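# Fully open the door of a loose desktop 3-D printer

## Task

Swing the door of the 3-D printer, which sits unfixed on the desk, open as far as it goes. At the end every foot of the printer must still rest on the desk. Release the door and move the robot away from it afterwards. If the printer topples or is left tilted, the task fails.

## Robot and tools

ROBOT. A Rainbow Robotics RB-Y1: a wheeled base (two drive wheels, two rear casters; 0.66 m long, 0.58 m wide, front edge 0.10 m ahead of the wheel axle), a folding torso (the lower part, the leg, bends at ankle, knee and hip), a head with head_camera, and two seven-joint arms with parallel grippers and wrist cameras (left_wrist_camera, right_wrist_camera). The bent leg may poke out beyond the base front.

FRAMES. Base frame: origin on the floor between the drive wheels, x ahead, y to the left, z up. The result reports chest, left_hand and right_hand in this frame; a hand point is the midpoint between its finger pads, fingers along its -z axis, closing along its x axis. Printed hand positions get less reliable at long reach. base_odometry is the base frame as it was at scene start, counted from wheel rotation only (slip looks like travel); heading is in radians, left positive, -3.142 to 3.142.

execute_actions. Argument "actions": a list holding one action, or empty (empty just returns state and images). Optional "cameras": list of head_camera, left_wrist_camera, right_wrist_camera or all; omitted/null means all, [] means none; images arrive in the order of the "pictures" line. An action may have:
- "base": exactly one of {"translate_m": d}, a relative straight drive in metres from the current spot, forward positive, -3 to 3; or {"rotate_rad": d}, a relative turn in place, counter-clockwise (left) positive, -3.2 to 3.2. No sideways motion. A base move needing over 8.667 s at its top speed is refused. The base does not halt on hitting furniture; wheels may spin and keep pushing.
- "joints": one flat dict for the whole robot, absolute target angles (rad) or openings (m) by joint name. Torso: torso_squat_rad 0 to 1.2 (bigger lowers the level chest), torso_shift_rad -0.3 to 0.6 (hips forward positive), torso_pitch_rad -0.2 to 1.4 (forward bow positive), torso_yaw_rad -1.5 to 1.5 (left positive). Combined torso limits: squat+shift <= 1.52; squat-shift+pitch <= 1.57; shift+0.5 pitch-0.4 squat <= 0.7; shift+0.3 pitch-0.5 squat <= 0.39; breaking one leaves commanded torso joints short and "off_target". Per arm (prefix left_ or right_): shoulder_pitch_rad -2.356 to 2.356 (0 hanging, negative swings forward/up/inward); shoulder_roll_rad left 0 to 3.141 (positive raises outward left), right -3.141 to 0 (negative raises outward right); shoulder_yaw_rad -2.094 to 2.094 (positive turns a bent forearm leftward, both arms); elbow_rad -2.617 to 0.01 (0 straight, negative bends forward); forearm_roll_rad -3.141 to 3.141 and hand_roll_rad -2.705 to 2.705 (positive is counter-clockwise seen from above on a hanging arm, both arms); wrist_pitch_rad -1.57 to 1.919 (negative tips the hand forward); gripper_m 0 to 0.1, gap between pads. Head: head_pan_rad -0.523 to 0.523 (left positive, relative to chest), head_tilt_rad -0.35 to 1.57 (down positive). Done tolerance is ±0.02 rad, grippers ±0.004 m.
- "speeds": caps for this action only, translate_m 0.05 to 0.4 m/s, rotate_rad 0.1 to 1.509 rad/s (defaults are the maxima).
- "min_time_s": 0.1 to 8, the shortest duration for each arm and head motion; slower motions are unaffected.
Default top speeds: arm joints 1 rad/s (forearm_roll, wrist_pitch, hand_roll 1.5), head 1.5, squat and pitch 0.3, shift 0.15, yaw 0.6, grippers 0.1 m/s. All parts start together. Unknown keys or out-of-range numbers refuse the call with no motion. Joints left out may still be driving to earlier targets.

wait: {"seconds": 0 to 10}; nothing new is commanded; returns state and images.
zoom_image: {"camera": name, "region": [x0, y0, x1, y1]} in pixels of that camera's latest full image, origin top-left, at most 504x504. Head image 896x504, wrist images 644x364.
finished_scene: {"scene": number}; ends the scene irreversibly and reports success. The door must be fully open, printer upright on its feet, hands released and clear.

RESULT LINES. base_status/joint_status per motion: "done" (base: wheels turned the commanded amount, slip included); "off_target" (rested short, may still push); "limit_stop_at_<name>"; "contact_stop" (torso or arm met hard resistance); "time_out"; "stopped_with_arm" (torso halted because an arm contact-stopped); "limit_stop_at_own_body" (guard halted before hitting own torso, head, leg or base; move arm and torso apart). A contact_stop, time_out or stopped_with_arm on one joint halts its whole group (torso group, left arm group, right arm group) and clears targets. "joint command not followed" with a "cause:" line means an arm's targets were withheld by the self/other-arm check; joints show "not_followed" and may be retried each action until valid. on_its_own lists uncommanded parts; "held at" is a held target, not a position. A leg pressing furniture can shove the robot back while reporting "done", unseen by odometry. After any stop, first back off the arm(s) in a separate action, then the torso. If both hands hold one object and the torso contact-stops instantly with nothing in the way, resend every arm joint at its reported value, then the torso command. A gripper clamped on something reads "off_target"; command at least 0.005 m under the object's width to hold it.

AVOID. Arms or hands striking or pressing each other (grippers and palms are unchecked between arms) can end the run. Torque at a joint's load limit (shoulders 61.6, elbow 31.6, wrist joints 22 N m) freezes the robot 10 s. Long loaded holds overheat motors: MOTOR HOT from 65 °C, OVER-TEMPERATURE FAULT at 80 °C brakes that arm. Each arm handles 3 kg; heavy loads far forward can tip the robot. Never yank, slam or shove the printer; it is free-standing and can slide, tilt or fall. Drops, slips and hard hits are penalised.

Each tool is called after "Call:" as name(argument=value, ...) on one line, values as JSON.

## Session

I'll start by looking at the current state and the camera images.

Call:
execute_actions(actions=[])

Scene clock: 0.00 s.
base_odometry: x=+0.000 y=+0.000 heading=+0.000 (m, m, rad; odometry frame)
base_status: not commanded
joint_positions: torso_squat_rad=+0.350 torso_shift_rad=+0.001 torso_pitch_rad=+0.000 torso_yaw_rad=+0.001 left_shoulder_pitch_rad=-0.029 left_shoulder_roll_rad=+0.030 left_shoulder_yaw_rad=+0.035 left_elbow_rad=-0.193 left_forearm_roll_rad=-0.033 left_wrist_pitch_rad=-0.035 left_hand_roll_rad=+0.015 left_gripper_m=+0.100 right_shoulder_pitch_rad=+0.039 right_shoulder_roll_rad=-0.025 right_shoulder_yaw_rad=-0.036 right_elbow_rad=-0.146 right_forearm_roll_rad=-0.029 right_wrist_pitch_rad=-0.045 right_hand_roll_rad=-0.015 right_gripper_m=+0.100 head_pan_rad=+0.001 head_tilt_rad=+0.401
joint_status: not commanded
chest: x=-0.2272 y=-0.0002 z=+1.2475 quat_wxyz=(+1.000, +0.000, +0.000, +0.000) (m; base frame)
left_hand: x=-0.1052 y=+0.2449 z=+0.5732 quat_wxyz=(+0.992, +0.017, -0.127, +0.002) (m; base frame)
right_hand: x=-0.1743 y=-0.2433 z=+0.5652 quat_wxyz=(+0.996, -0.014, -0.077, -0.045) (m; base frame)
pictures: head_camera, left_wrist_camera, right_wrist_camera
Images, in order (width x height): head_camera 896x504, left_wrist_camera 644x364, right_wrist_camera 644x364.

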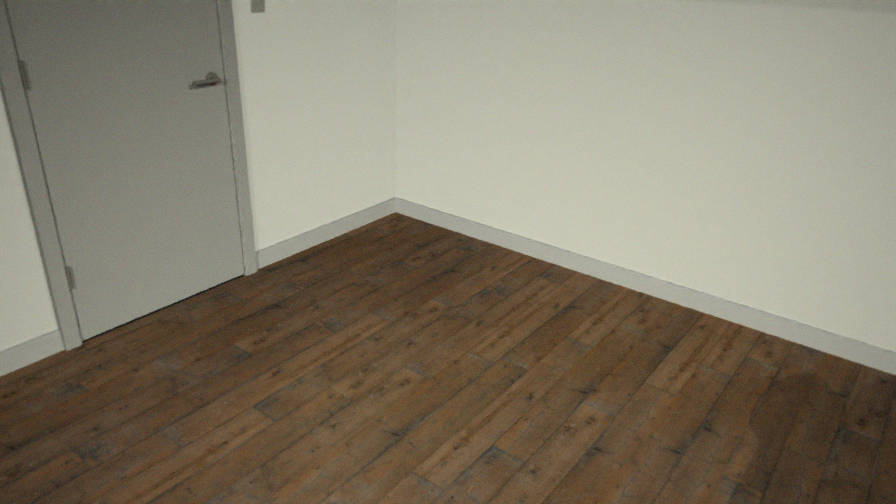

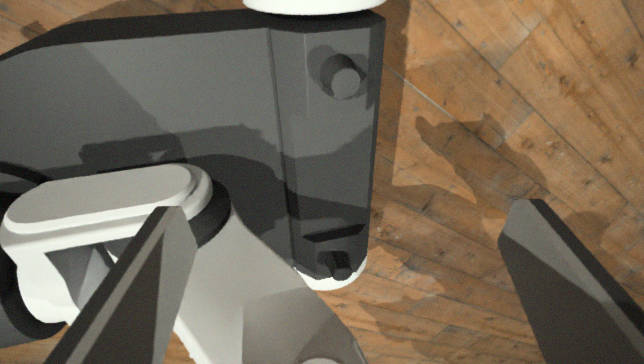

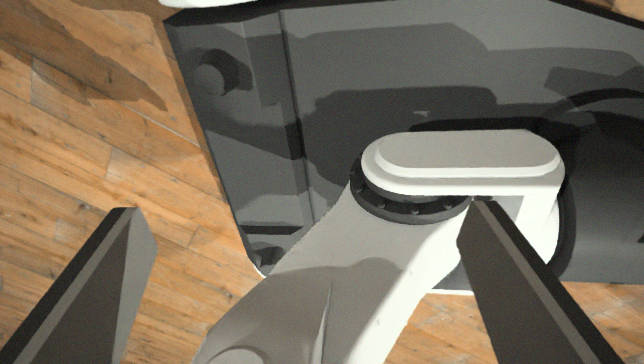

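Call:
execute_actions(actions=[{"joints": {"head_pan_rad": -0.52, "head_tilt_rad": 0.35}}], cameras=["head_camera"])

Scene clock: 4.47 s.
base_odometry: x=+0.000 y=+0.000 heading=+0.000 (m, m, rad; odometry frame)
base_status: not commanded
joint_positions: torso_squat_rad=+0.350 torso_shift_rad=+0.001 torso_pitch_rad=+0.000 torso_yaw_rad=+0.001 left_shoulder_pitch_rad=-0.029 left_shoulder_roll_rad=+0.030 left_shoulder_yaw_rad=+0.035 left_elbow_rad=-0.193 left_forearm_roll_rad=-0.033 left_wrist_pitch_rad=-0.035 left_hand_roll_rad=+0.015 left_gripper_m=+0.100 right_shoulder_pitch_rad=+0.039 right_shoulder_roll_rad=-0.025 right_shoulder_yaw_rad=-0.036 right_elbow_rad=-0.146 right_forearm_roll_rad=-0.029 right_wrist_pitch_rad=-0.045 right_hand_roll_rad=-0.015 right_gripper_m=+0.100 head_pan_rad=-0.520 head_tilt_rad=+0.350
joint_status: all done
chest: x=-0.2272 y=-0.0002 z=+1.2475 quat_wxyz=(+1.000, +0.000, +0.000, +0.000) (m; base frame)
left_hand: x=-0.1052 y=+0.2449 z=+0.5732 quat_wxyz=(+0.992, +0.017, -0.127, +0.002) (m; base frame)
right_hand: x=-0.1743 y=-0.2433 z=+0.5652 quat_wxyz=(+0.996, -0.014, -0.077, -0.045) (m; base frame)
pictures: head_camera
Images, in order (width x height): head_camera 896x504.

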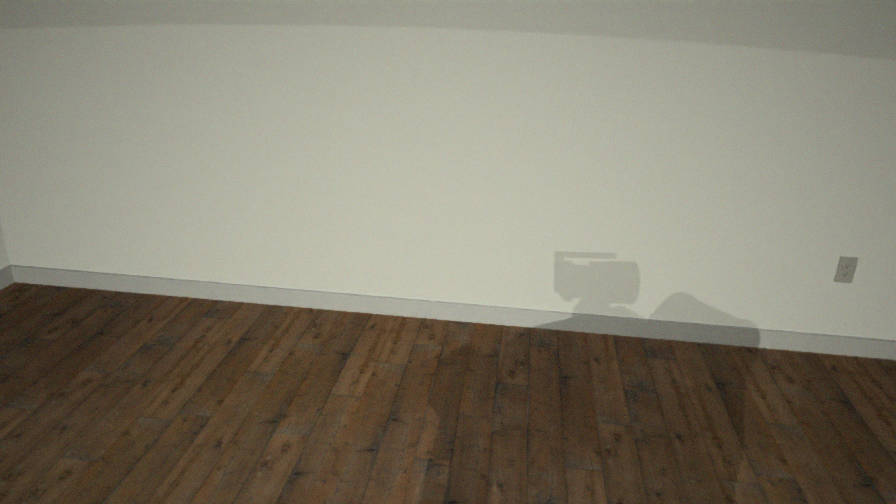

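Call:
execute_actions(actions=[{"base": {"rotate_rad": 2.4}, "joints": {"head_pan_rad": 0.0, "head_tilt_rad": 0.4}}], cameras=["head_camera"])

Scene clock: 18.40 s.
base_odometry: x=+0.000 y=+0.000 heading=+2.400 (m, m, rad; odometry frame)
base_status: done
joint_positions: torso_squat_rad=+0.350 torso_shift_rad=+0.001 torso_pitch_rad=+0.000 torso_yaw_rad=+0.001 left_shoulder_pitch_rad=-0.029 left_shoulder_roll_rad=+0.030 left_shoulder_yaw_rad=+0.035 left_elbow_rad=-0.193 left_forearm_roll_rad=-0.033 left_wrist_pitch_rad=-0.035 left_hand_roll_rad=+0.015 left_gripper_m=+0.100 right_shoulder_pitch_rad=+0.039 right_shoulder_roll_rad=-0.025 right_shoulder_yaw_rad=-0.036 right_elbow_rad=-0.146 right_forearm_roll_rad=-0.029 right_wrist_pitch_rad=-0.045 right_hand_roll_rad=-0.015 right_gripper_m=+0.100 head_pan_rad=+0.000 head_tilt_rad=+0.400
joint_status: all done
chest: x=-0.2273 y=-0.0002 z=+1.2475 quat_wxyz=(+1.000, +0.000, +0.000, +0.000) (m; base frame)
left_hand: x=-0.1052 y=+0.2449 z=+0.5732 quat_wxyz=(+0.992, +0.017, -0.127, +0.002) (m; base frame)
right_hand: x=-0.1743 y=-0.2433 z=+0.5652 quat_wxyz=(+0.996, -0.014, -0.077, -0.045) (m; base frame)
pictures: head_camera
Images, in order (width x height): head_camera 896x504.

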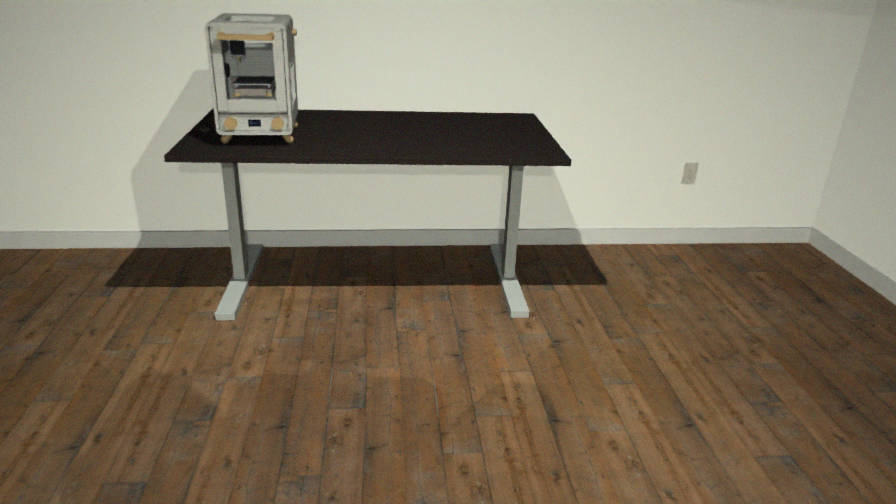

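Call:
zoom_image(camera="head_camera", region=[160, 0, 340, 170])

Region (160, 0, 340, 170) of head_camera's 896x504 image, scaled by 2.800, with more detail than that image has.

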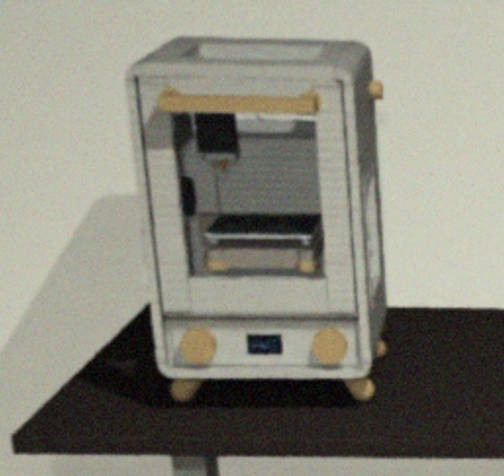

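Call:
execute_actions(actions=[{"base": {"rotate_rad": 0.37}, "joints": {"head_tilt_rad": 0.3}}], cameras=["head_camera"])

Call:
execute_actions(actions=[{"base": {"translate_m": 1.9}, "joints": {"head_pan_rad": -0.22, "head_tilt_rad": 0.4}}], cameras=["head_camera"])

Scene clock: 77.43 s.
base_odometry: x=+0.000 y=+0.000 heading=+2.769 (m, m, rad; odometry frame)
base_status: done
joint_positions: torso_squat_rad=+0.350 torso_shift_rad=+0.001 torso_pitch_rad=+0.000 torso_yaw_rad=+0.001 left_shoulder_pitch_rad=-0.029 left_shoulder_roll_rad=+0.030 left_shoulder_yaw_rad=+0.035 left_elbow_rad=-0.193 left_forearm_roll_rad=-0.033 left_wrist_pitch_rad=-0.035 left_hand_roll_rad=+0.015 left_gripper_m=+0.100 right_shoulder_pitch_rad=+0.039 right_shoulder_roll_rad=-0.025 right_shoulder_yaw_rad=-0.036 right_elbow_rad=-0.146 right_forearm_roll_rad=-0.029 right_wrist_pitch_rad=-0.045 right_hand_roll_rad=-0.015 right_gripper_m=+0.100 head_pan_rad=+0.000 head_tilt_rad=+0.300
joint_status: all done
chest: x=-0.2273 y=-0.0002 z=+1.2475 quat_wxyz=(+1.000, +0.000, +0.000, +0.000) (m; base frame)
left_hand: x=-0.1052 y=+0.2449 z=+0.5732 quat_wxyz=(+0.992, +0.017, -0.127, +0.002) (m; base frame)
right_hand: x=-0.1743 y=-0.2433 z=+0.5652 quat_wxyz=(+0.996, -0.014, -0.077, -0.045) (m; base frame)
pictures: head_camera
Images, in order (width x height): head_camera 896x504.

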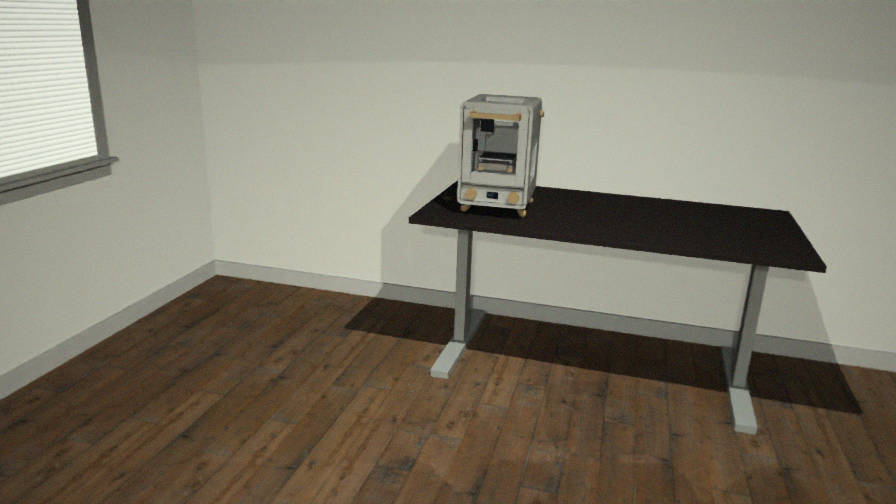

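Scene clock: 83.53 s.
base_odometry: x=-1.770 y=+0.690 heading=+2.770 (m, m, rad; odometry frame)
base_status: done
joint_positions: torso_squat_rad=+0.350 torso_shift_rad=+0.001 torso_pitch_rad=+0.000 torso_yaw_rad=+0.001 left_shoulder_pitch_rad=-0.029 left_shoulder_roll_rad=+0.030 left_shoulder_yaw_rad=+0.035 left_elbow_rad=-0.193 left_forearm_roll_rad=-0.033 left_wrist_pitch_rad=-0.035 left_hand_roll_rad=+0.015 left_gripper_m=+0.100 right_shoulder_pitch_rad=+0.039 right_shoulder_roll_rad=-0.025 right_shoulder_yaw_rad=-0.036 right_elbow_rad=-0.146 right_forearm_roll_rad=-0.029 right_wrist_pitch_rad=-0.045 right_hand_roll_rad=-0.015 right_gripper_m=+0.100 head_pan_rad=-0.220 head_tilt_rad=+0.400
joint_status: all done
chest: x=-0.2272 y=-0.0002 z=+1.2475 quat_wxyz=(+1.000, +0.000, +0.000, +0.000) (m; base frame)
left_hand: x=-0.1052 y=+0.2449 z=+0.5732 quat_wxyz=(+0.992, +0.017, -0.127, +0.002) (m; base frame)
right_hand: x=-0.1743 y=-0.2433 z=+0.5652 quat_wxyz=(+0.996, -0.014, -0.077, -0.045) (m; base frame)
pictures: head_camera
Images, in order (width x height): head_camera 896x504.

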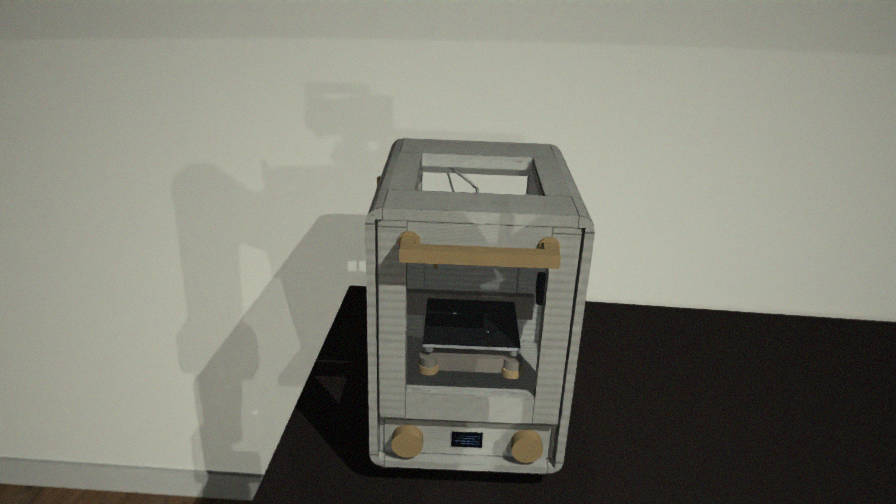

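Call:
zoom_image(camera="head_camera", region=[340, 120, 620, 330])

Call:
zoom_image(camera="head_camera", region=[340, 294, 620, 504])

Region (340, 120, 620, 330) of head_camera's 896x504 image, scaled by 1.800, with more detail than that image has; it fills the top 378 rows of this view, and the rest is white.

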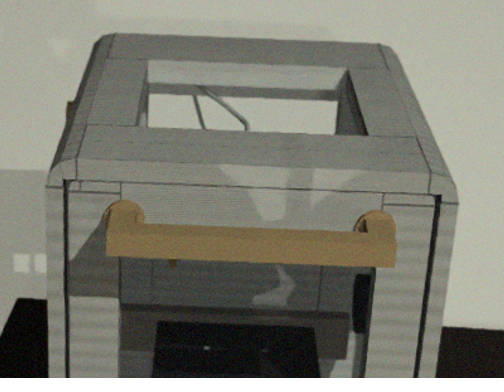

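Region (340, 294, 620, 504) of head_camera's 896x504 image, scaled by 1.800, with more detail than that image has; it fills the top 378 rows of this view, and the rest is white.

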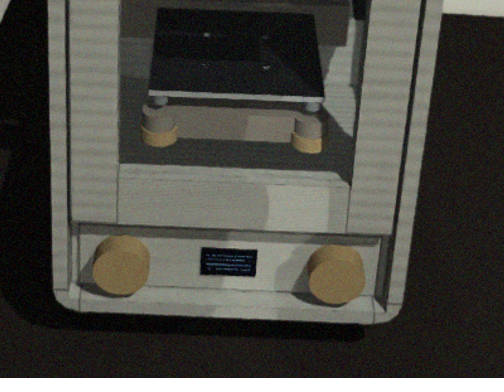

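Call:
execute_actions(actions=[{"base": {"rotate_rad": -0.3}, "joints": {"head_pan_rad": 0.0, "head_tilt_rad": 0.75}}], cameras=["head_camera"])

Scene clock: 205.53 s.
base_odometry: x=-1.770 y=+0.690 heading=+2.470 (m, m, rad; odometry frame)
base_status: done
joint_positions: torso_squat_rad=+0.350 torso_shift_rad=+0.001 torso_pitch_rad=+0.000 torso_yaw_rad=+0.001 left_shoulder_pitch_rad=-0.029 left_shoulder_roll_rad=+0.030 left_shoulder_yaw_rad=+0.035 left_elbow_rad=-0.193 left_forearm_roll_rad=-0.033 left_wrist_pitch_rad=-0.035 left_hand_roll_rad=+0.015 left_gripper_m=+0.100 right_shoulder_pitch_rad=+0.039 right_shoulder_roll_rad=-0.025 right_shoulder_yaw_rad=-0.036 right_elbow_rad=-0.146 right_forearm_roll_rad=-0.029 right_wrist_pitch_rad=-0.045 right_hand_roll_rad=-0.015 right_gripper_m=+0.100 head_pan_rad=+0.000 head_tilt_rad=+0.750
joint_status: all done
chest: x=-0.2272 y=-0.0002 z=+1.2475 quat_wxyz=(+1.000, +0.000, +0.000, +0.000) (m; base frame)
left_hand: x=-0.1052 y=+0.2449 z=+0.5732 quat_wxyz=(+0.992, +0.017, -0.127, +0.002) (m; base frame)
right_hand: x=-0.1743 y=-0.2433 z=+0.5653 quat_wxyz=(+0.996, -0.014, -0.077, -0.045) (m; base frame)
pictures: head_camera
Images, in order (width x height): head_camera 896x504.

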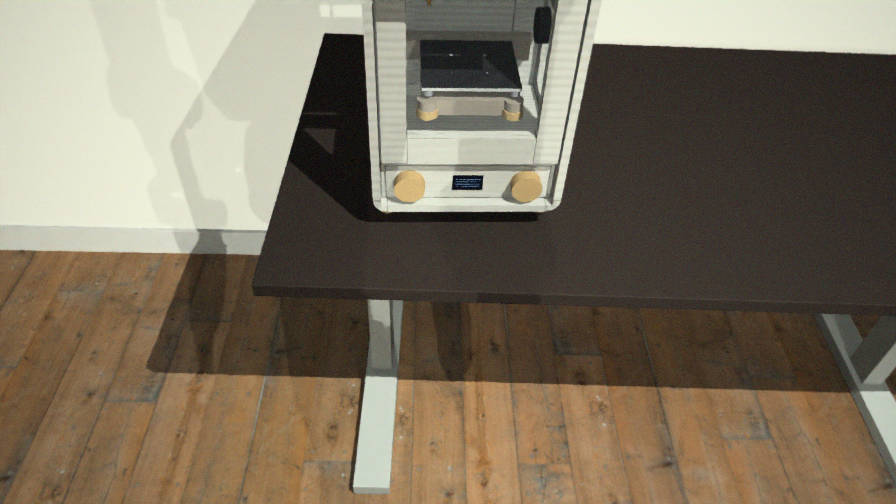

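Call:
execute_actions(actions=[{"base": {"rotate_rad": 0.42}, "joints": {"torso_squat_rad": 0.05, "torso_shift_rad": 0.10, "right_shoulder_pitch_rad": -1.028, "right_shoulder_roll_rad": -0.163, "right_shoulder_yaw_rad": -0.297, "right_elbow_rad": -2.3, "right_forearm_roll_rad": 0.0, "right_wrist_pitch_rad": 1.85, "right_hand_roll_rad": 0.0, "left_shoulder_pitch_rad": -1.028, "left_shoulder_roll_rad": 0.163, "left_shoulder_yaw_rad": 0.297, "left_elbow_rad": -2.3, "left_forearm_roll_rad": 0.0, "left_wrist_pitch_rad": 1.5, "left_hand_roll_rad": 0.0, "left_gripper_m": 0.0, "head_pan_rad": -0.45, "head_tilt_rad": 0.6}, "min_time_s": 2.2}], cameras=["head_camera"])

Scene clock: 328.40 s.
base_odometry: x=-1.770 y=+0.690 heading=+2.889 (m, m, rad; odometry frame)
base_status: done
joint_positions: torso_squat_rad=+0.050 torso_shift_rad=+0.100 torso_pitch_rad=+0.000 torso_yaw_rad=+0.001 left_shoulder_pitch_rad=-1.028 left_shoulder_roll_rad=+0.163 left_shoulder_yaw_rad=+0.297 left_elbow_rad=-2.300 left_forearm_roll_rad=+0.000 left_wrist_pitch_rad=+1.500 left_hand_roll_rad=+0.000 left_gripper_m=+0.000 right_shoulder_pitch_rad=-1.028 right_shoulder_roll_rad=-0.163 right_shoulder_yaw_rad=-0.297 right_elbow_rad=-2.300 right_forearm_roll_rad=+0.000 right_wrist_pitch_rad=+1.850 right_hand_roll_rad=+0.000 right_gripper_m=+0.100 head_pan_rad=-0.450 head_tilt_rad=+0.600
joint_status: all done
chest: x=-0.1582 y=-0.0002 z=+1.2856 quat_wxyz=(+1.000, +0.000, +0.000, +0.000) (m; base frame)
left_hand: x=+0.3054 y=+0.2199 z=+1.5526 quat_wxyz=(+0.622, +0.000, -0.783, +0.000) (m; base frame)
right_hand: x=+0.3101 y=-0.2195 z=+1.4725 quat_wxyz=(+0.748, +0.000, -0.663, +0.001) (m; base frame)
pictures: head_camera
Images, in order (width x height): head_camera 896x504.

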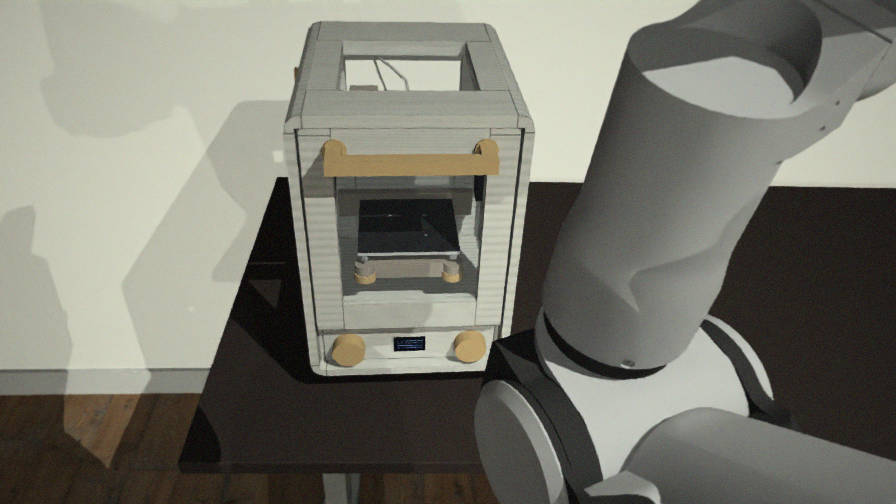

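Call:
execute_actions(actions=[{"base": {"translate_m": 0.295}}], cameras=[])

Call:
execute_actions(actions=[{"base": {"rotate_rad": -0.4}, "joints": {"head_pan_rad": -0.25, "head_tilt_rad": 0.75}}])

Scene clock: 350.20 s.
base_odometry: x=-2.056 y=+0.764 heading=+2.890 (m, m, rad; odometry frame)
base_status: done
joint_positions: torso_squat_rad=+0.050 torso_shift_rad=+0.100 torso_pitch_rad=+0.000 torso_yaw_rad=+0.001 left_shoulder_pitch_rad=-1.028 left_shoulder_roll_rad=+0.163 left_shoulder_yaw_rad=+0.297 left_elbow_rad=-2.300 left_forearm_roll_rad=+0.000 left_wrist_pitch_rad=+1.500 left_hand_roll_rad=+0.000 left_gripper_m=+0.000 right_shoulder_pitch_rad=-1.028 right_shoulder_roll_rad=-0.163 right_shoulder_yaw_rad=-0.297 right_elbow_rad=-2.300 right_forearm_roll_rad=+0.000 right_wrist_pitch_rad=+1.850 right_hand_roll_rad=+0.000 right_gripper_m=+0.100 head_pan_rad=-0.450 head_tilt_rad=+0.600
joint_status: not commanded
chest: x=-0.1582 y=-0.0002 z=+1.2856 quat_wxyz=(+1.000, +0.000, +0.000, +0.000) (m; base frame)
left_hand: x=+0.3055 y=+0.2199 z=+1.5526 quat_wxyz=(+0.622, +0.000, -0.783, +0.000) (m; base frame)
right_hand: x=+0.3102 y=-0.2195 z=+1.4725 quat_wxyz=(+0.749, +0.000, -0.663, +0.001) (m; base frame)
pictures: none
No camera images: the call's "cameras" was empty. Leave "cameras" out to get every camera's image.

Scene clock: 352.37 s.
base_odometry: x=-2.056 y=+0.764 heading=+2.490 (m, m, rad; odometry frame)
base_status: done
joint_positions: torso_squat_rad=+0.050 torso_shift_rad=+0.100 torso_pitch_rad=+0.000 torso_yaw_rad=+0.001 left_shoulder_pitch_rad=-1.028 left_shoulder_roll_rad=+0.163 left_shoulder_yaw_rad=+0.297 left_elbow_rad=-2.300 left_forearm_roll_rad=+0.000 left_wrist_pitch_rad=+1.500 left_hand_roll_rad=+0.000 left_gripper_m=+0.000 right_shoulder_pitch_rad=-1.028 right_shoulder_roll_rad=-0.163 right_shoulder_yaw_rad=-0.297 right_elbow_rad=-2.300 right_forearm_roll_rad=+0.000 right_wrist_pitch_rad=+1.850 right_hand_roll_rad=+0.000 right_gripper_m=+0.100 head_pan_rad=-0.250 head_tilt_rad=+0.750
joint_status: all done
chest: x=-0.1582 y=-0.0002 z=+1.2856 quat_wxyz=(+1.000, +0.000, +0.000, +0.000) (m; base frame)
left_hand: x=+0.3055 y=+0.2199 z=+1.5526 quat_wxyz=(+0.622, +0.000, -0.783, +0.000) (m; base frame)
right_hand: x=+0.3102 y=-0.2195 z=+1.4725 quat_wxyz=(+0.749, +0.000, -0.663, +0.001) (m; base frame)
pictures: head_camera, left_wrist_camera, right_wrist_camera
Images, in order (width x height): head_camera 896x504, left_wrist_camera 644x364, right_wrist_camera 644x364.

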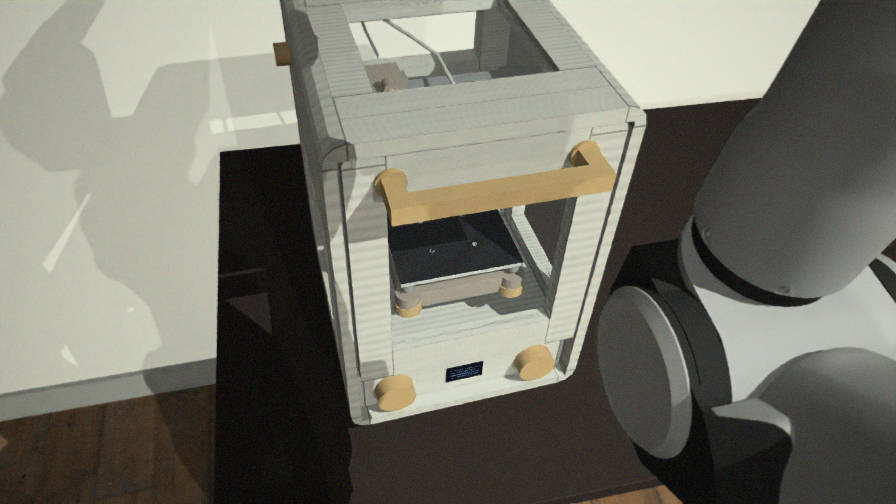

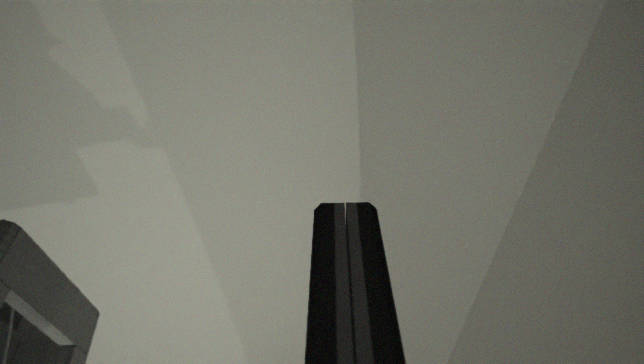

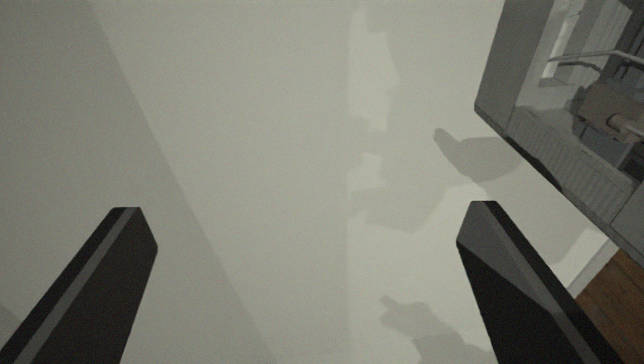

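Call:
zoom_image(camera="head_camera", region=[300, 60, 660, 260])

Region (300, 60, 660, 260) of head_camera's 896x504 image, scaled by 1.400, with more detail than that image has.

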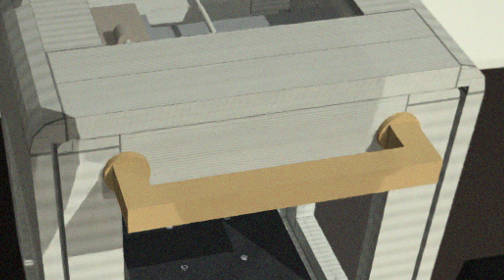

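Call:
execute_actions(actions=[{"joints": {"torso_shift_rad": 0.03, "right_elbow_rad": -1.29, "right_wrist_pitch_rad": 1.9, "right_gripper_m": 0.045, "head_pan_rad": -0.3, "head_tilt_rad": 0.6}}], cameras=["head_camera", "right_wrist_camera"])

Scene clock: 408.77 s.
TORQUE FAULT: right_elbow_rad reached its load limit. The robot stopped for 10 seconds, dropped its targets and accepts commands again. The stop added 9.2 s to the call and to motion_time.
base_odometry: x=-2.056 y=+0.764 heading=+2.490 (m, m, rad; odometry frame)
base_status: not commanded
joint_positions: torso_squat_rad=+0.050 torso_shift_rad=+0.029 torso_pitch_rad=-0.002 torso_yaw_rad=+0.001 left_shoulder_pitch_rad=-1.028 left_shoulder_roll_rad=+0.163 left_shoulder_yaw_rad=+0.297 left_elbow_rad=-2.300 left_forearm_roll_rad=+0.000 left_wrist_pitch_rad=+1.500 left_hand_roll_rad=+0.000 left_gripper_m=+0.000 right_shoulder_pitch_rad=-1.039 right_shoulder_roll_rad=-0.167 right_shoulder_yaw_rad=-0.297 right_elbow_rad=-1.325 right_forearm_roll_rad=+0.000 right_wrist_pitch_rad=+1.892 right_hand_roll_rad=+0.000 right_gripper_m=+0.046 head_pan_rad=-0.300 head_tilt_rad=+0.600
joint_status: right_elbow_rad torque_fault (moved +0.975 of +1.010); the others done
on_its_own: right_elbow_rad is held at -1.322, not at your -1.290, since a torque_fault
chest: x=-0.2080 y=+0.0000 z=+1.2887 quat_wxyz=(+1.000, +0.000, -0.001, +0.000) (m; base frame)
left_hand: x=+0.2551 y=+0.2203 z=+1.5566 quat_wxyz=(+0.621, +0.000, -0.784, +0.000) (m; base frame)
right_hand: x=+0.3478 y=-0.2194 z=+1.1964 quat_wxyz=(+0.975, -0.001, -0.221, +0.001) (m; base frame)
pictures: head_camera, right_wrist_camera
Images, in order (width x height): head_camera 896x504, right_wrist_camera 644x364.

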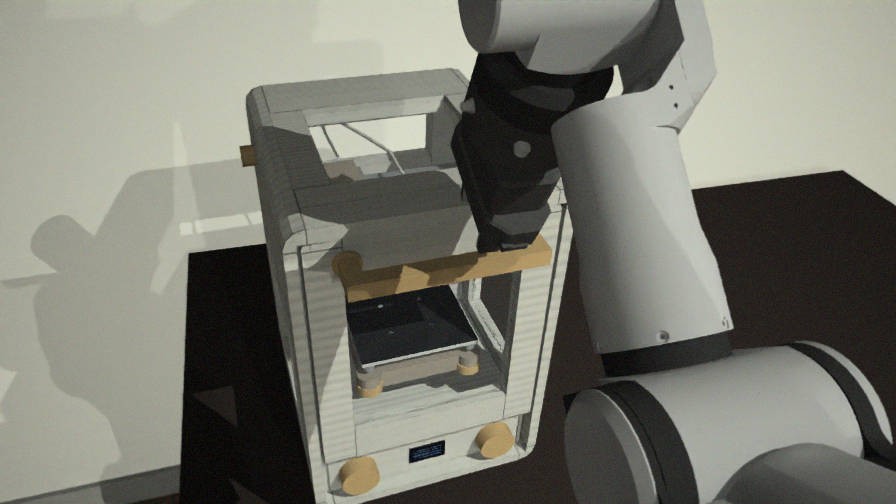

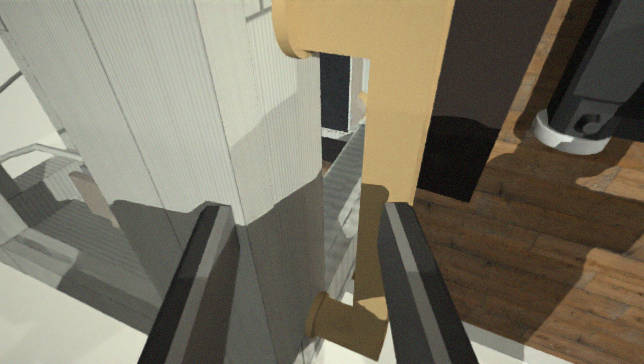

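Call:
execute_actions(actions=[{"joints": {"right_shoulder_pitch_rad": -1.028, "right_shoulder_roll_rad": -0.163, "right_shoulder_yaw_rad": -0.297, "right_elbow_rad": -1.39, "right_wrist_pitch_rad": 1.9}, "min_time_s": 0.5}], cameras=["right_wrist_camera"])

Call:
execute_actions(actions=[{"joints": {"torso_shift_rad": -0.035}}], cameras=["head_camera", "right_wrist_camera"])

Scene clock: 437.13 s.
base_odometry: x=-2.056 y=+0.764 heading=+2.490 (m, m, rad; odometry frame)
base_status: not commanded
joint_positions: torso_squat_rad=+0.050 torso_shift_rad=+0.030 torso_pitch_rad=+0.000 torso_yaw_rad=+0.001 left_shoulder_pitch_rad=-1.028 left_shoulder_roll_rad=+0.163 left_shoulder_yaw_rad=+0.297 left_elbow_rad=-2.300 left_forearm_roll_rad=+0.000 left_wrist_pitch_rad=+1.500 left_hand_roll_rad=+0.000 left_gripper_m=+0.000 right_shoulder_pitch_rad=-1.029 right_shoulder_roll_rad=-0.163 right_shoulder_yaw_rad=-0.297 right_elbow_rad=-1.390 right_forearm_roll_rad=+0.000 right_wrist_pitch_rad=+1.900 right_hand_roll_rad=+0.000 right_gripper_m=+0.045 head_pan_rad=-0.300 head_tilt_rad=+0.600
joint_status: all done
chest: x=-0.2071 y=-0.0002 z=+1.2887 quat_wxyz=(+1.000, +0.000, +0.000, +0.000) (m; base frame)
left_hand: x=+0.2564 y=+0.2201 z=+1.5559 quat_wxyz=(+0.622, +0.000, -0.783, +0.000) (m; base frame)
right_hand: x=+0.3482 y=-0.2196 z=+1.2086 quat_wxyz=(+0.970, +0.000, -0.243, +0.001) (m; base frame)
pictures: right_wrist_camera
Images, in order (width x height): right_wrist_camera 644x364.

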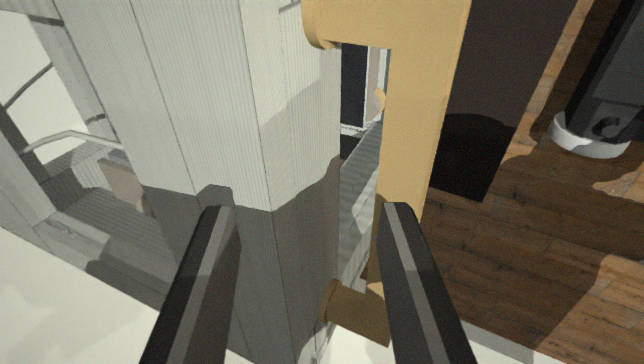

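Scene clock: 438.33 s.
base_odometry: x=-2.056 y=+0.764 heading=+2.490 (m, m, rad; odometry frame)
base_status: not commanded
joint_positions: torso_squat_rad=+0.050 torso_shift_rad=-0.035 torso_pitch_rad=+0.000 torso_yaw_rad=+0.001 left_shoulder_pitch_rad=-1.028 left_shoulder_roll_rad=+0.163 left_shoulder_yaw_rad=+0.297 left_elbow_rad=-2.300 left_forearm_roll_rad=+0.000 left_wrist_pitch_rad=+1.500 left_hand_roll_rad=+0.000 left_gripper_m=+0.000 right_shoulder_pitch_rad=-1.029 right_shoulder_roll_rad=-0.163 right_shoulder_yaw_rad=-0.297 right_elbow_rad=-1.390 right_forearm_roll_rad=+0.000 right_wrist_pitch_rad=+1.900 right_hand_roll_rad=+0.000 right_gripper_m=+0.045 head_pan_rad=-0.300 head_tilt_rad=+0.600
joint_status: all done
chest: x=-0.2526 y=-0.0002 z=+1.2886 quat_wxyz=(+1.000, +0.000, +0.000, +0.000) (m; base frame)
left_hand: x=+0.2110 y=+0.2201 z=+1.5558 quat_wxyz=(+0.622, +0.000, -0.783, +0.000) (m; base frame)
right_hand: x=+0.3027 y=-0.2196 z=+1.2085 quat_wxyz=(+0.970, +0.000, -0.243, +0.001) (m; base frame)
pictures: head_camera, right_wrist_camera
Images, in order (width x height): head_camera 896x504, right_wrist_camera 644x364.

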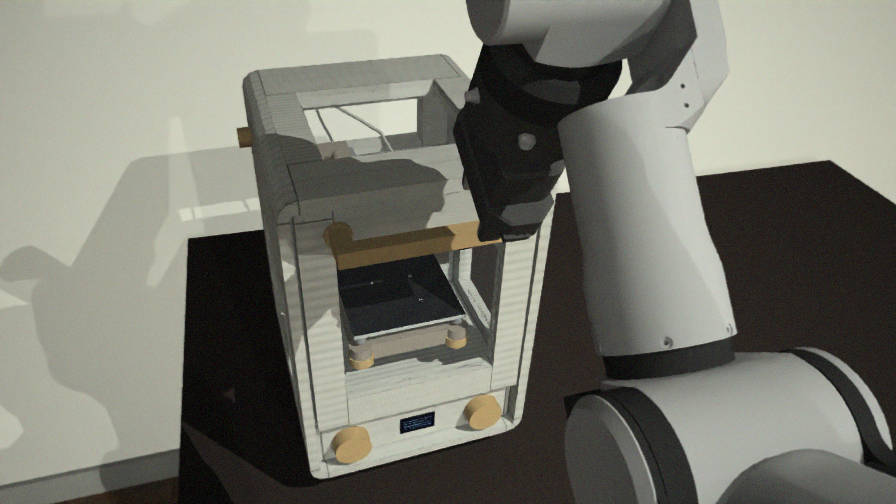

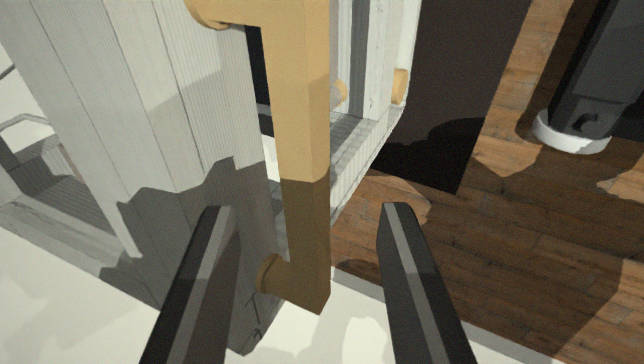

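Call:
zoom_image(camera="right_wrist_camera", region=[160, 0, 440, 330])

Region (160, 0, 440, 330) of right_wrist_camera's 644x364 image, scaled by 1.527, with more detail than that image has; it fills the left 428 columns of this view, and the rest is white.

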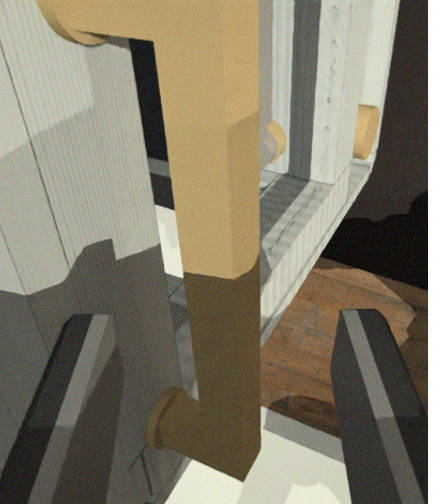

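Call:
execute_actions(actions=[{"joints": {"right_shoulder_pitch_rad": -1.2485, "right_shoulder_roll_rad": -0.2343, "right_shoulder_yaw_rad": -0.3303, "right_elbow_rad": -0.9187, "right_wrist_pitch_rad": 1.868}, "min_time_s": 1.0}], cameras=["head_camera", "right_wrist_camera"])

Scene clock: 510.03 s.
base_odometry: x=-2.056 y=+0.764 heading=+2.490 (m, m, rad; odometry frame)
base_status: not commanded
joint_positions: torso_squat_rad=+0.050 torso_shift_rad=-0.035 torso_pitch_rad=+0.000 torso_yaw_rad=+0.001 left_shoulder_pitch_rad=-1.028 left_shoulder_roll_rad=+0.163 left_shoulder_yaw_rad=+0.297 left_elbow_rad=-2.300 left_forearm_roll_rad=+0.000 left_wrist_pitch_rad=+1.500 left_hand_roll_rad=+0.000 left_gripper_m=+0.000 right_shoulder_pitch_rad=-1.249 right_shoulder_roll_rad=-0.234 right_shoulder_yaw_rad=-0.330 right_elbow_rad=-0.919 right_forearm_roll_rad=+0.000 right_wrist_pitch_rad=+1.868 right_hand_roll_rad=+0.000 right_gripper_m=+0.045 head_pan_rad=-0.300 head_tilt_rad=+0.600
joint_status: all done
chest: x=-0.2525 y=-0.0002 z=+1.2886 quat_wxyz=(+1.000, +0.000, +0.000, +0.000) (m; base frame)
left_hand: x=+0.2111 y=+0.2200 z=+1.5558 quat_wxyz=(+0.622, +0.000, -0.783, +0.000) (m; base frame)
right_hand: x=+0.3133 y=-0.2197 z=+1.1977 quat_wxyz=(+0.990, +0.000, -0.140, +0.000) (m; base frame)
pictures: head_camera, right_wrist_camera
Images, in order (width x height): head_camera 896x504, right_wrist_camera 644x364.

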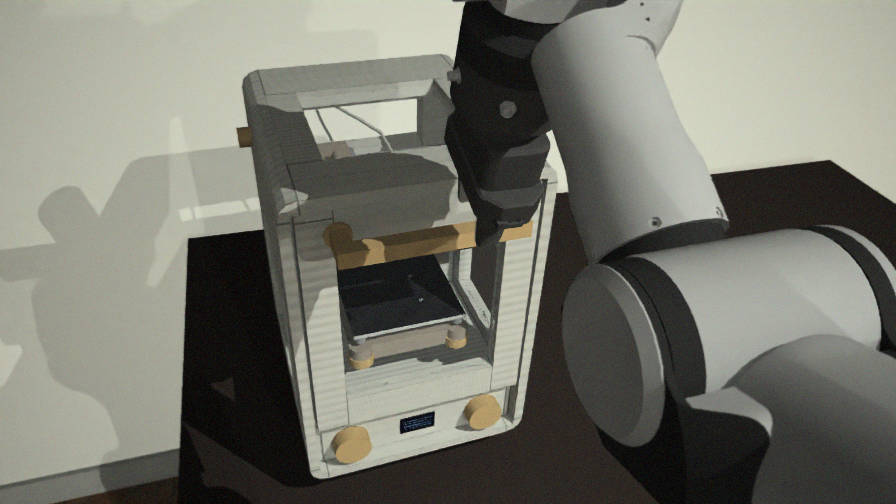

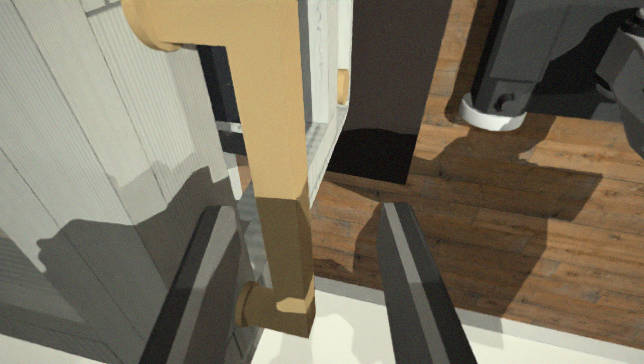

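Call:
execute_actions(actions=[{"joints": {"torso_shift_rad": -0.018, "torso_squat_rad": 0.2}}], cameras=["right_wrist_camera"])

Scene clock: 527.70 s.
base_odometry: x=-2.056 y=+0.764 heading=+2.490 (m, m, rad; odometry frame)
base_status: not commanded
joint_positions: torso_squat_rad=+0.200 torso_shift_rad=-0.018 torso_pitch_rad=+0.000 torso_yaw_rad=+0.001 left_shoulder_pitch_rad=-1.028 left_shoulder_roll_rad=+0.163 left_shoulder_yaw_rad=+0.297 left_elbow_rad=-2.300 left_forearm_roll_rad=+0.000 left_wrist_pitch_rad=+1.500 left_hand_roll_rad=+0.000 left_gripper_m=+0.000 right_shoulder_pitch_rad=-1.249 right_shoulder_roll_rad=-0.234 right_shoulder_yaw_rad=-0.330 right_elbow_rad=-0.919 right_forearm_roll_rad=+0.000 right_wrist_pitch_rad=+1.868 right_hand_roll_rad=+0.000 right_gripper_m=+0.045 head_pan_rad=-0.300 head_tilt_rad=+0.600
joint_status: all done
chest: x=-0.2403 y=-0.0002 z=+1.2759 quat_wxyz=(+1.000, +0.000, +0.000, +0.000) (m; base frame)
left_hand: x=+0.2233 y=+0.2200 z=+1.5430 quat_wxyz=(+0.622, +0.000, -0.783, +0.000) (m; base frame)
right_hand: x=+0.3255 y=-0.2197 z=+1.1849 quat_wxyz=(+0.990, +0.000, -0.140, +0.000) (m; base frame)
pictures: right_wrist_camera
Images, in order (width x height): right_wrist_camera 644x364.

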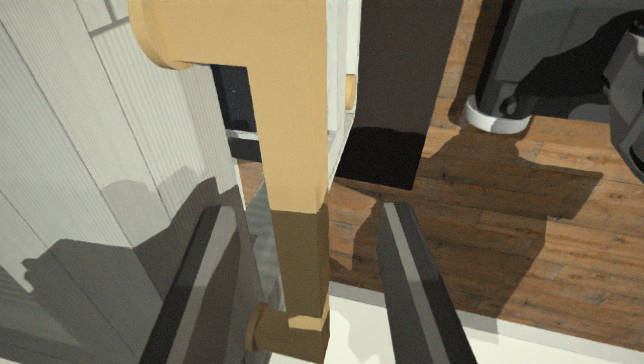

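Call:
execute_actions(actions=[{"joints": {"torso_shift_rad": -0.013, "torso_squat_rad": 0.365}}], cameras=["head_camera", "right_wrist_camera"])

Scene clock: 537.53 s.
base_odometry: x=-2.056 y=+0.764 heading=+2.490 (m, m, rad; odometry frame)
base_status: not commanded
joint_positions: torso_squat_rad=+0.365 torso_shift_rad=-0.013 torso_pitch_rad=+0.000 torso_yaw_rad=+0.001 left_shoulder_pitch_rad=-1.028 left_shoulder_roll_rad=+0.163 left_shoulder_yaw_rad=+0.297 left_elbow_rad=-2.300 left_forearm_roll_rad=+0.000 left_wrist_pitch_rad=+1.500 left_hand_roll_rad=+0.000 left_gripper_m=+0.000 right_shoulder_pitch_rad=-1.249 right_shoulder_roll_rad=-0.234 right_shoulder_yaw_rad=-0.330 right_elbow_rad=-0.919 right_forearm_roll_rad=+0.000 right_wrist_pitch_rad=+1.868 right_hand_roll_rad=+0.000 right_gripper_m=+0.045 head_pan_rad=-0.300 head_tilt_rad=+0.600
joint_status: all done
chest: x=-0.2365 y=-0.0002 z=+1.2438 quat_wxyz=(+1.000, +0.000, +0.000, +0.000) (m; base frame)
left_hand: x=+0.2271 y=+0.2200 z=+1.5109 quat_wxyz=(+0.622, +0.000, -0.783, +0.000) (m; base frame)
right_hand: x=+0.3293 y=-0.2197 z=+1.1528 quat_wxyz=(+0.990, +0.000, -0.140, +0.000) (m; base frame)
pictures: head_camera, right_wrist_camera
Images, in order (width x height): head_camera 896x504, right_wrist_camera 644x364.

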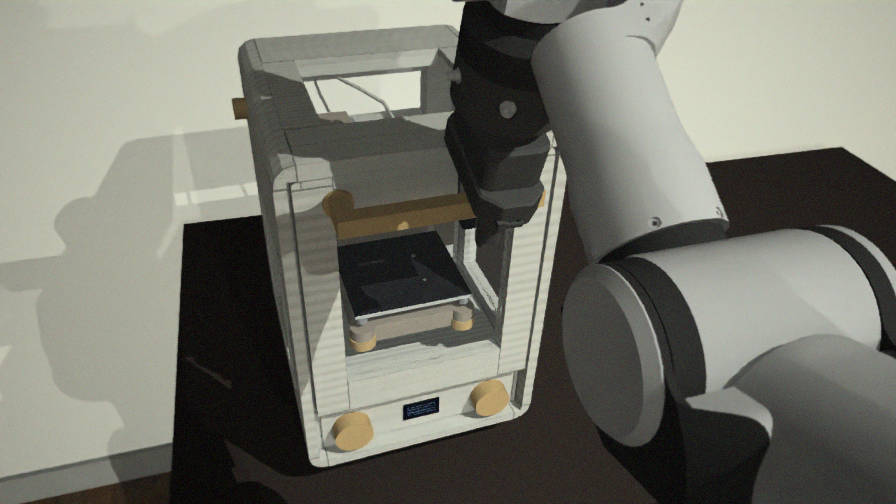

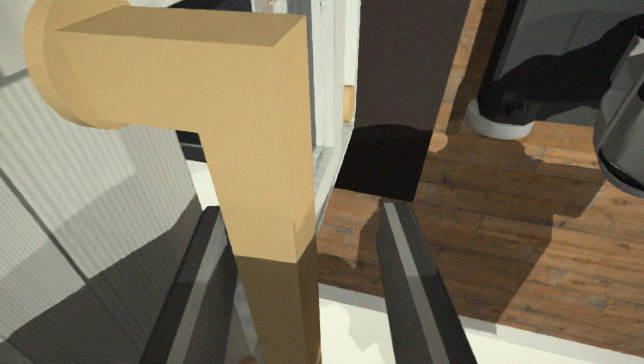

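Call:
execute_actions(actions=[{"joints": {"torso_shift_rad": -0.045}}], cameras=["head_camera", "right_wrist_camera"])

Scene clock: 542.03 s.
base_odometry: x=-2.056 y=+0.764 heading=+2.490 (m, m, rad; odometry frame)
base_status: not commanded
joint_positions: torso_squat_rad=+0.365 torso_shift_rad=-0.045 torso_pitch_rad=+0.000 torso_yaw_rad=+0.001 left_shoulder_pitch_rad=-1.028 left_shoulder_roll_rad=+0.163 left_shoulder_yaw_rad=+0.297 left_elbow_rad=-2.300 left_forearm_roll_rad=+0.000 left_wrist_pitch_rad=+1.500 left_hand_roll_rad=+0.000 left_gripper_m=+0.000 right_shoulder_pitch_rad=-1.249 right_shoulder_roll_rad=-0.234 right_shoulder_yaw_rad=-0.330 right_elbow_rad=-0.919 right_forearm_roll_rad=+0.000 right_wrist_pitch_rad=+1.868 right_hand_roll_rad=+0.000 right_gripper_m=+0.045 head_pan_rad=-0.300 head_tilt_rad=+0.600
joint_status: all done
chest: x=-0.2574 y=-0.0002 z=+1.2431 quat_wxyz=(+1.000, +0.000, +0.000, +0.000) (m; base frame)
left_hand: x=+0.2061 y=+0.2200 z=+1.5103 quat_wxyz=(+0.622, +0.000, -0.783, +0.000) (m; base frame)
right_hand: x=+0.3084 y=-0.2197 z=+1.1522 quat_wxyz=(+0.990, +0.000, -0.140, +0.000) (m; base frame)
pictures: head_camera, right_wrist_camera
Images, in order (width x height): head_camera 896x504, right_wrist_camera 644x364.

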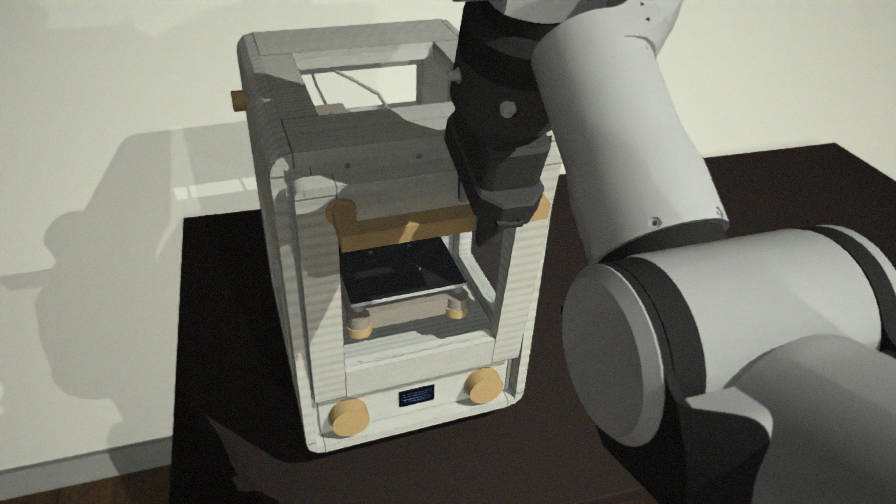

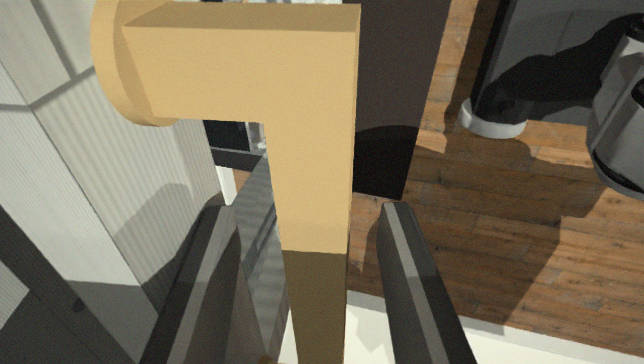

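Call:
execute_actions(actions=[{"joints": {"torso_shift_rad": -0.2, "right_shoulder_pitch_rad": -0.9954, "right_shoulder_roll_rad": -0.1535, "right_shoulder_yaw_rad": -0.291, "right_elbow_rad": -1.1988, "right_wrist_pitch_rad": 1.6655, "left_shoulder_pitch_rad": 0.0, "left_shoulder_roll_rad": 0.05, "left_shoulder_yaw_rad": 0.0, "head_tilt_rad": 0.6, "head_pan_rad": -0.25}, "min_time_s": 1.4}], cameras=["head_camera", "right_wrist_camera"])

Scene clock: 606.83 s.
base_odometry: x=-2.056 y=+0.764 heading=+2.490 (m, m, rad; odometry frame)
base_status: not commanded
joint_positions: torso_squat_rad=+0.365 torso_shift_rad=-0.200 torso_pitch_rad=+0.000 torso_yaw_rad=+0.001 left_shoulder_pitch_rad=+0.000 left_shoulder_roll_rad=+0.050 left_shoulder_yaw_rad=+0.000 left_elbow_rad=-2.300 left_forearm_roll_rad=+0.000 left_wrist_pitch_rad=+1.500 left_hand_roll_rad=+0.000 left_gripper_m=+0.000 right_shoulder_pitch_rad=-0.996 right_shoulder_roll_rad=-0.154 right_shoulder_yaw_rad=-0.291 right_elbow_rad=-1.199 right_forearm_roll_rad=+0.000 right_wrist_pitch_rad=+1.666 right_hand_roll_rad=+0.000 right_gripper_m=+0.045 head_pan_rad=-0.250 head_tilt_rad=+0.600
joint_status: all done
chest: x=-0.3580 y=-0.0002 z=+1.2308 quat_wxyz=(+1.000, +0.000, +0.000, +0.000) (m; base frame)
left_hand: x=+0.0498 y=+0.2347 z=+1.0221 quat_wxyz=(+0.921, +0.023, -0.389, -0.009) (m; base frame)
right_hand: x=+0.2270 y=-0.2198 z=+1.0953 quat_wxyz=(+0.969, +0.000, -0.248, +0.000) (m; base frame)
pictures: head_camera, right_wrist_camera
Images, in order (width x height): head_camera 896x504, right_wrist_camera 644x364.

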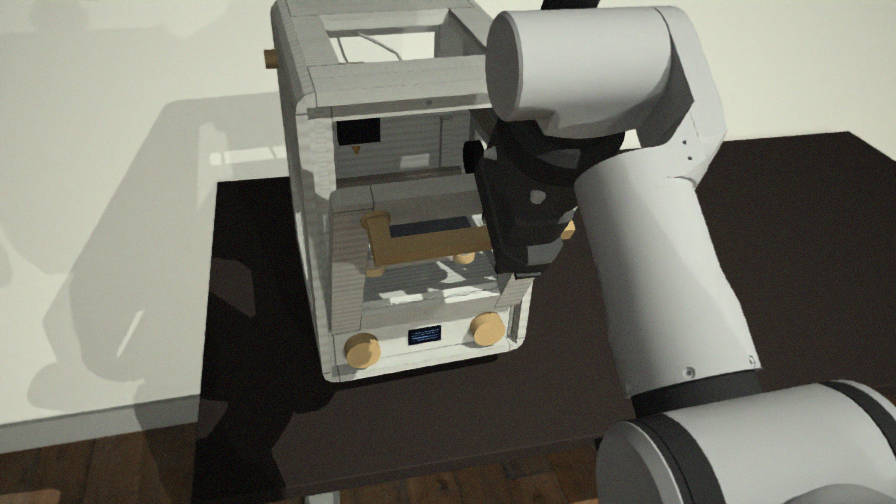

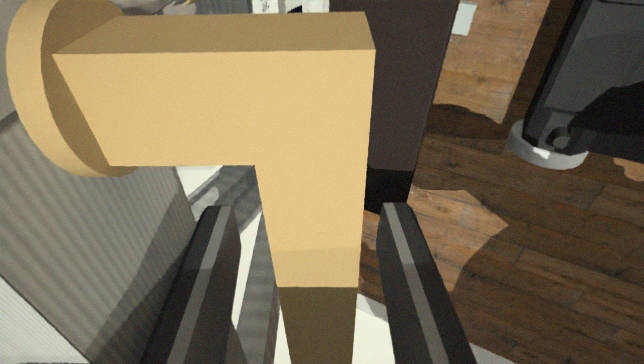

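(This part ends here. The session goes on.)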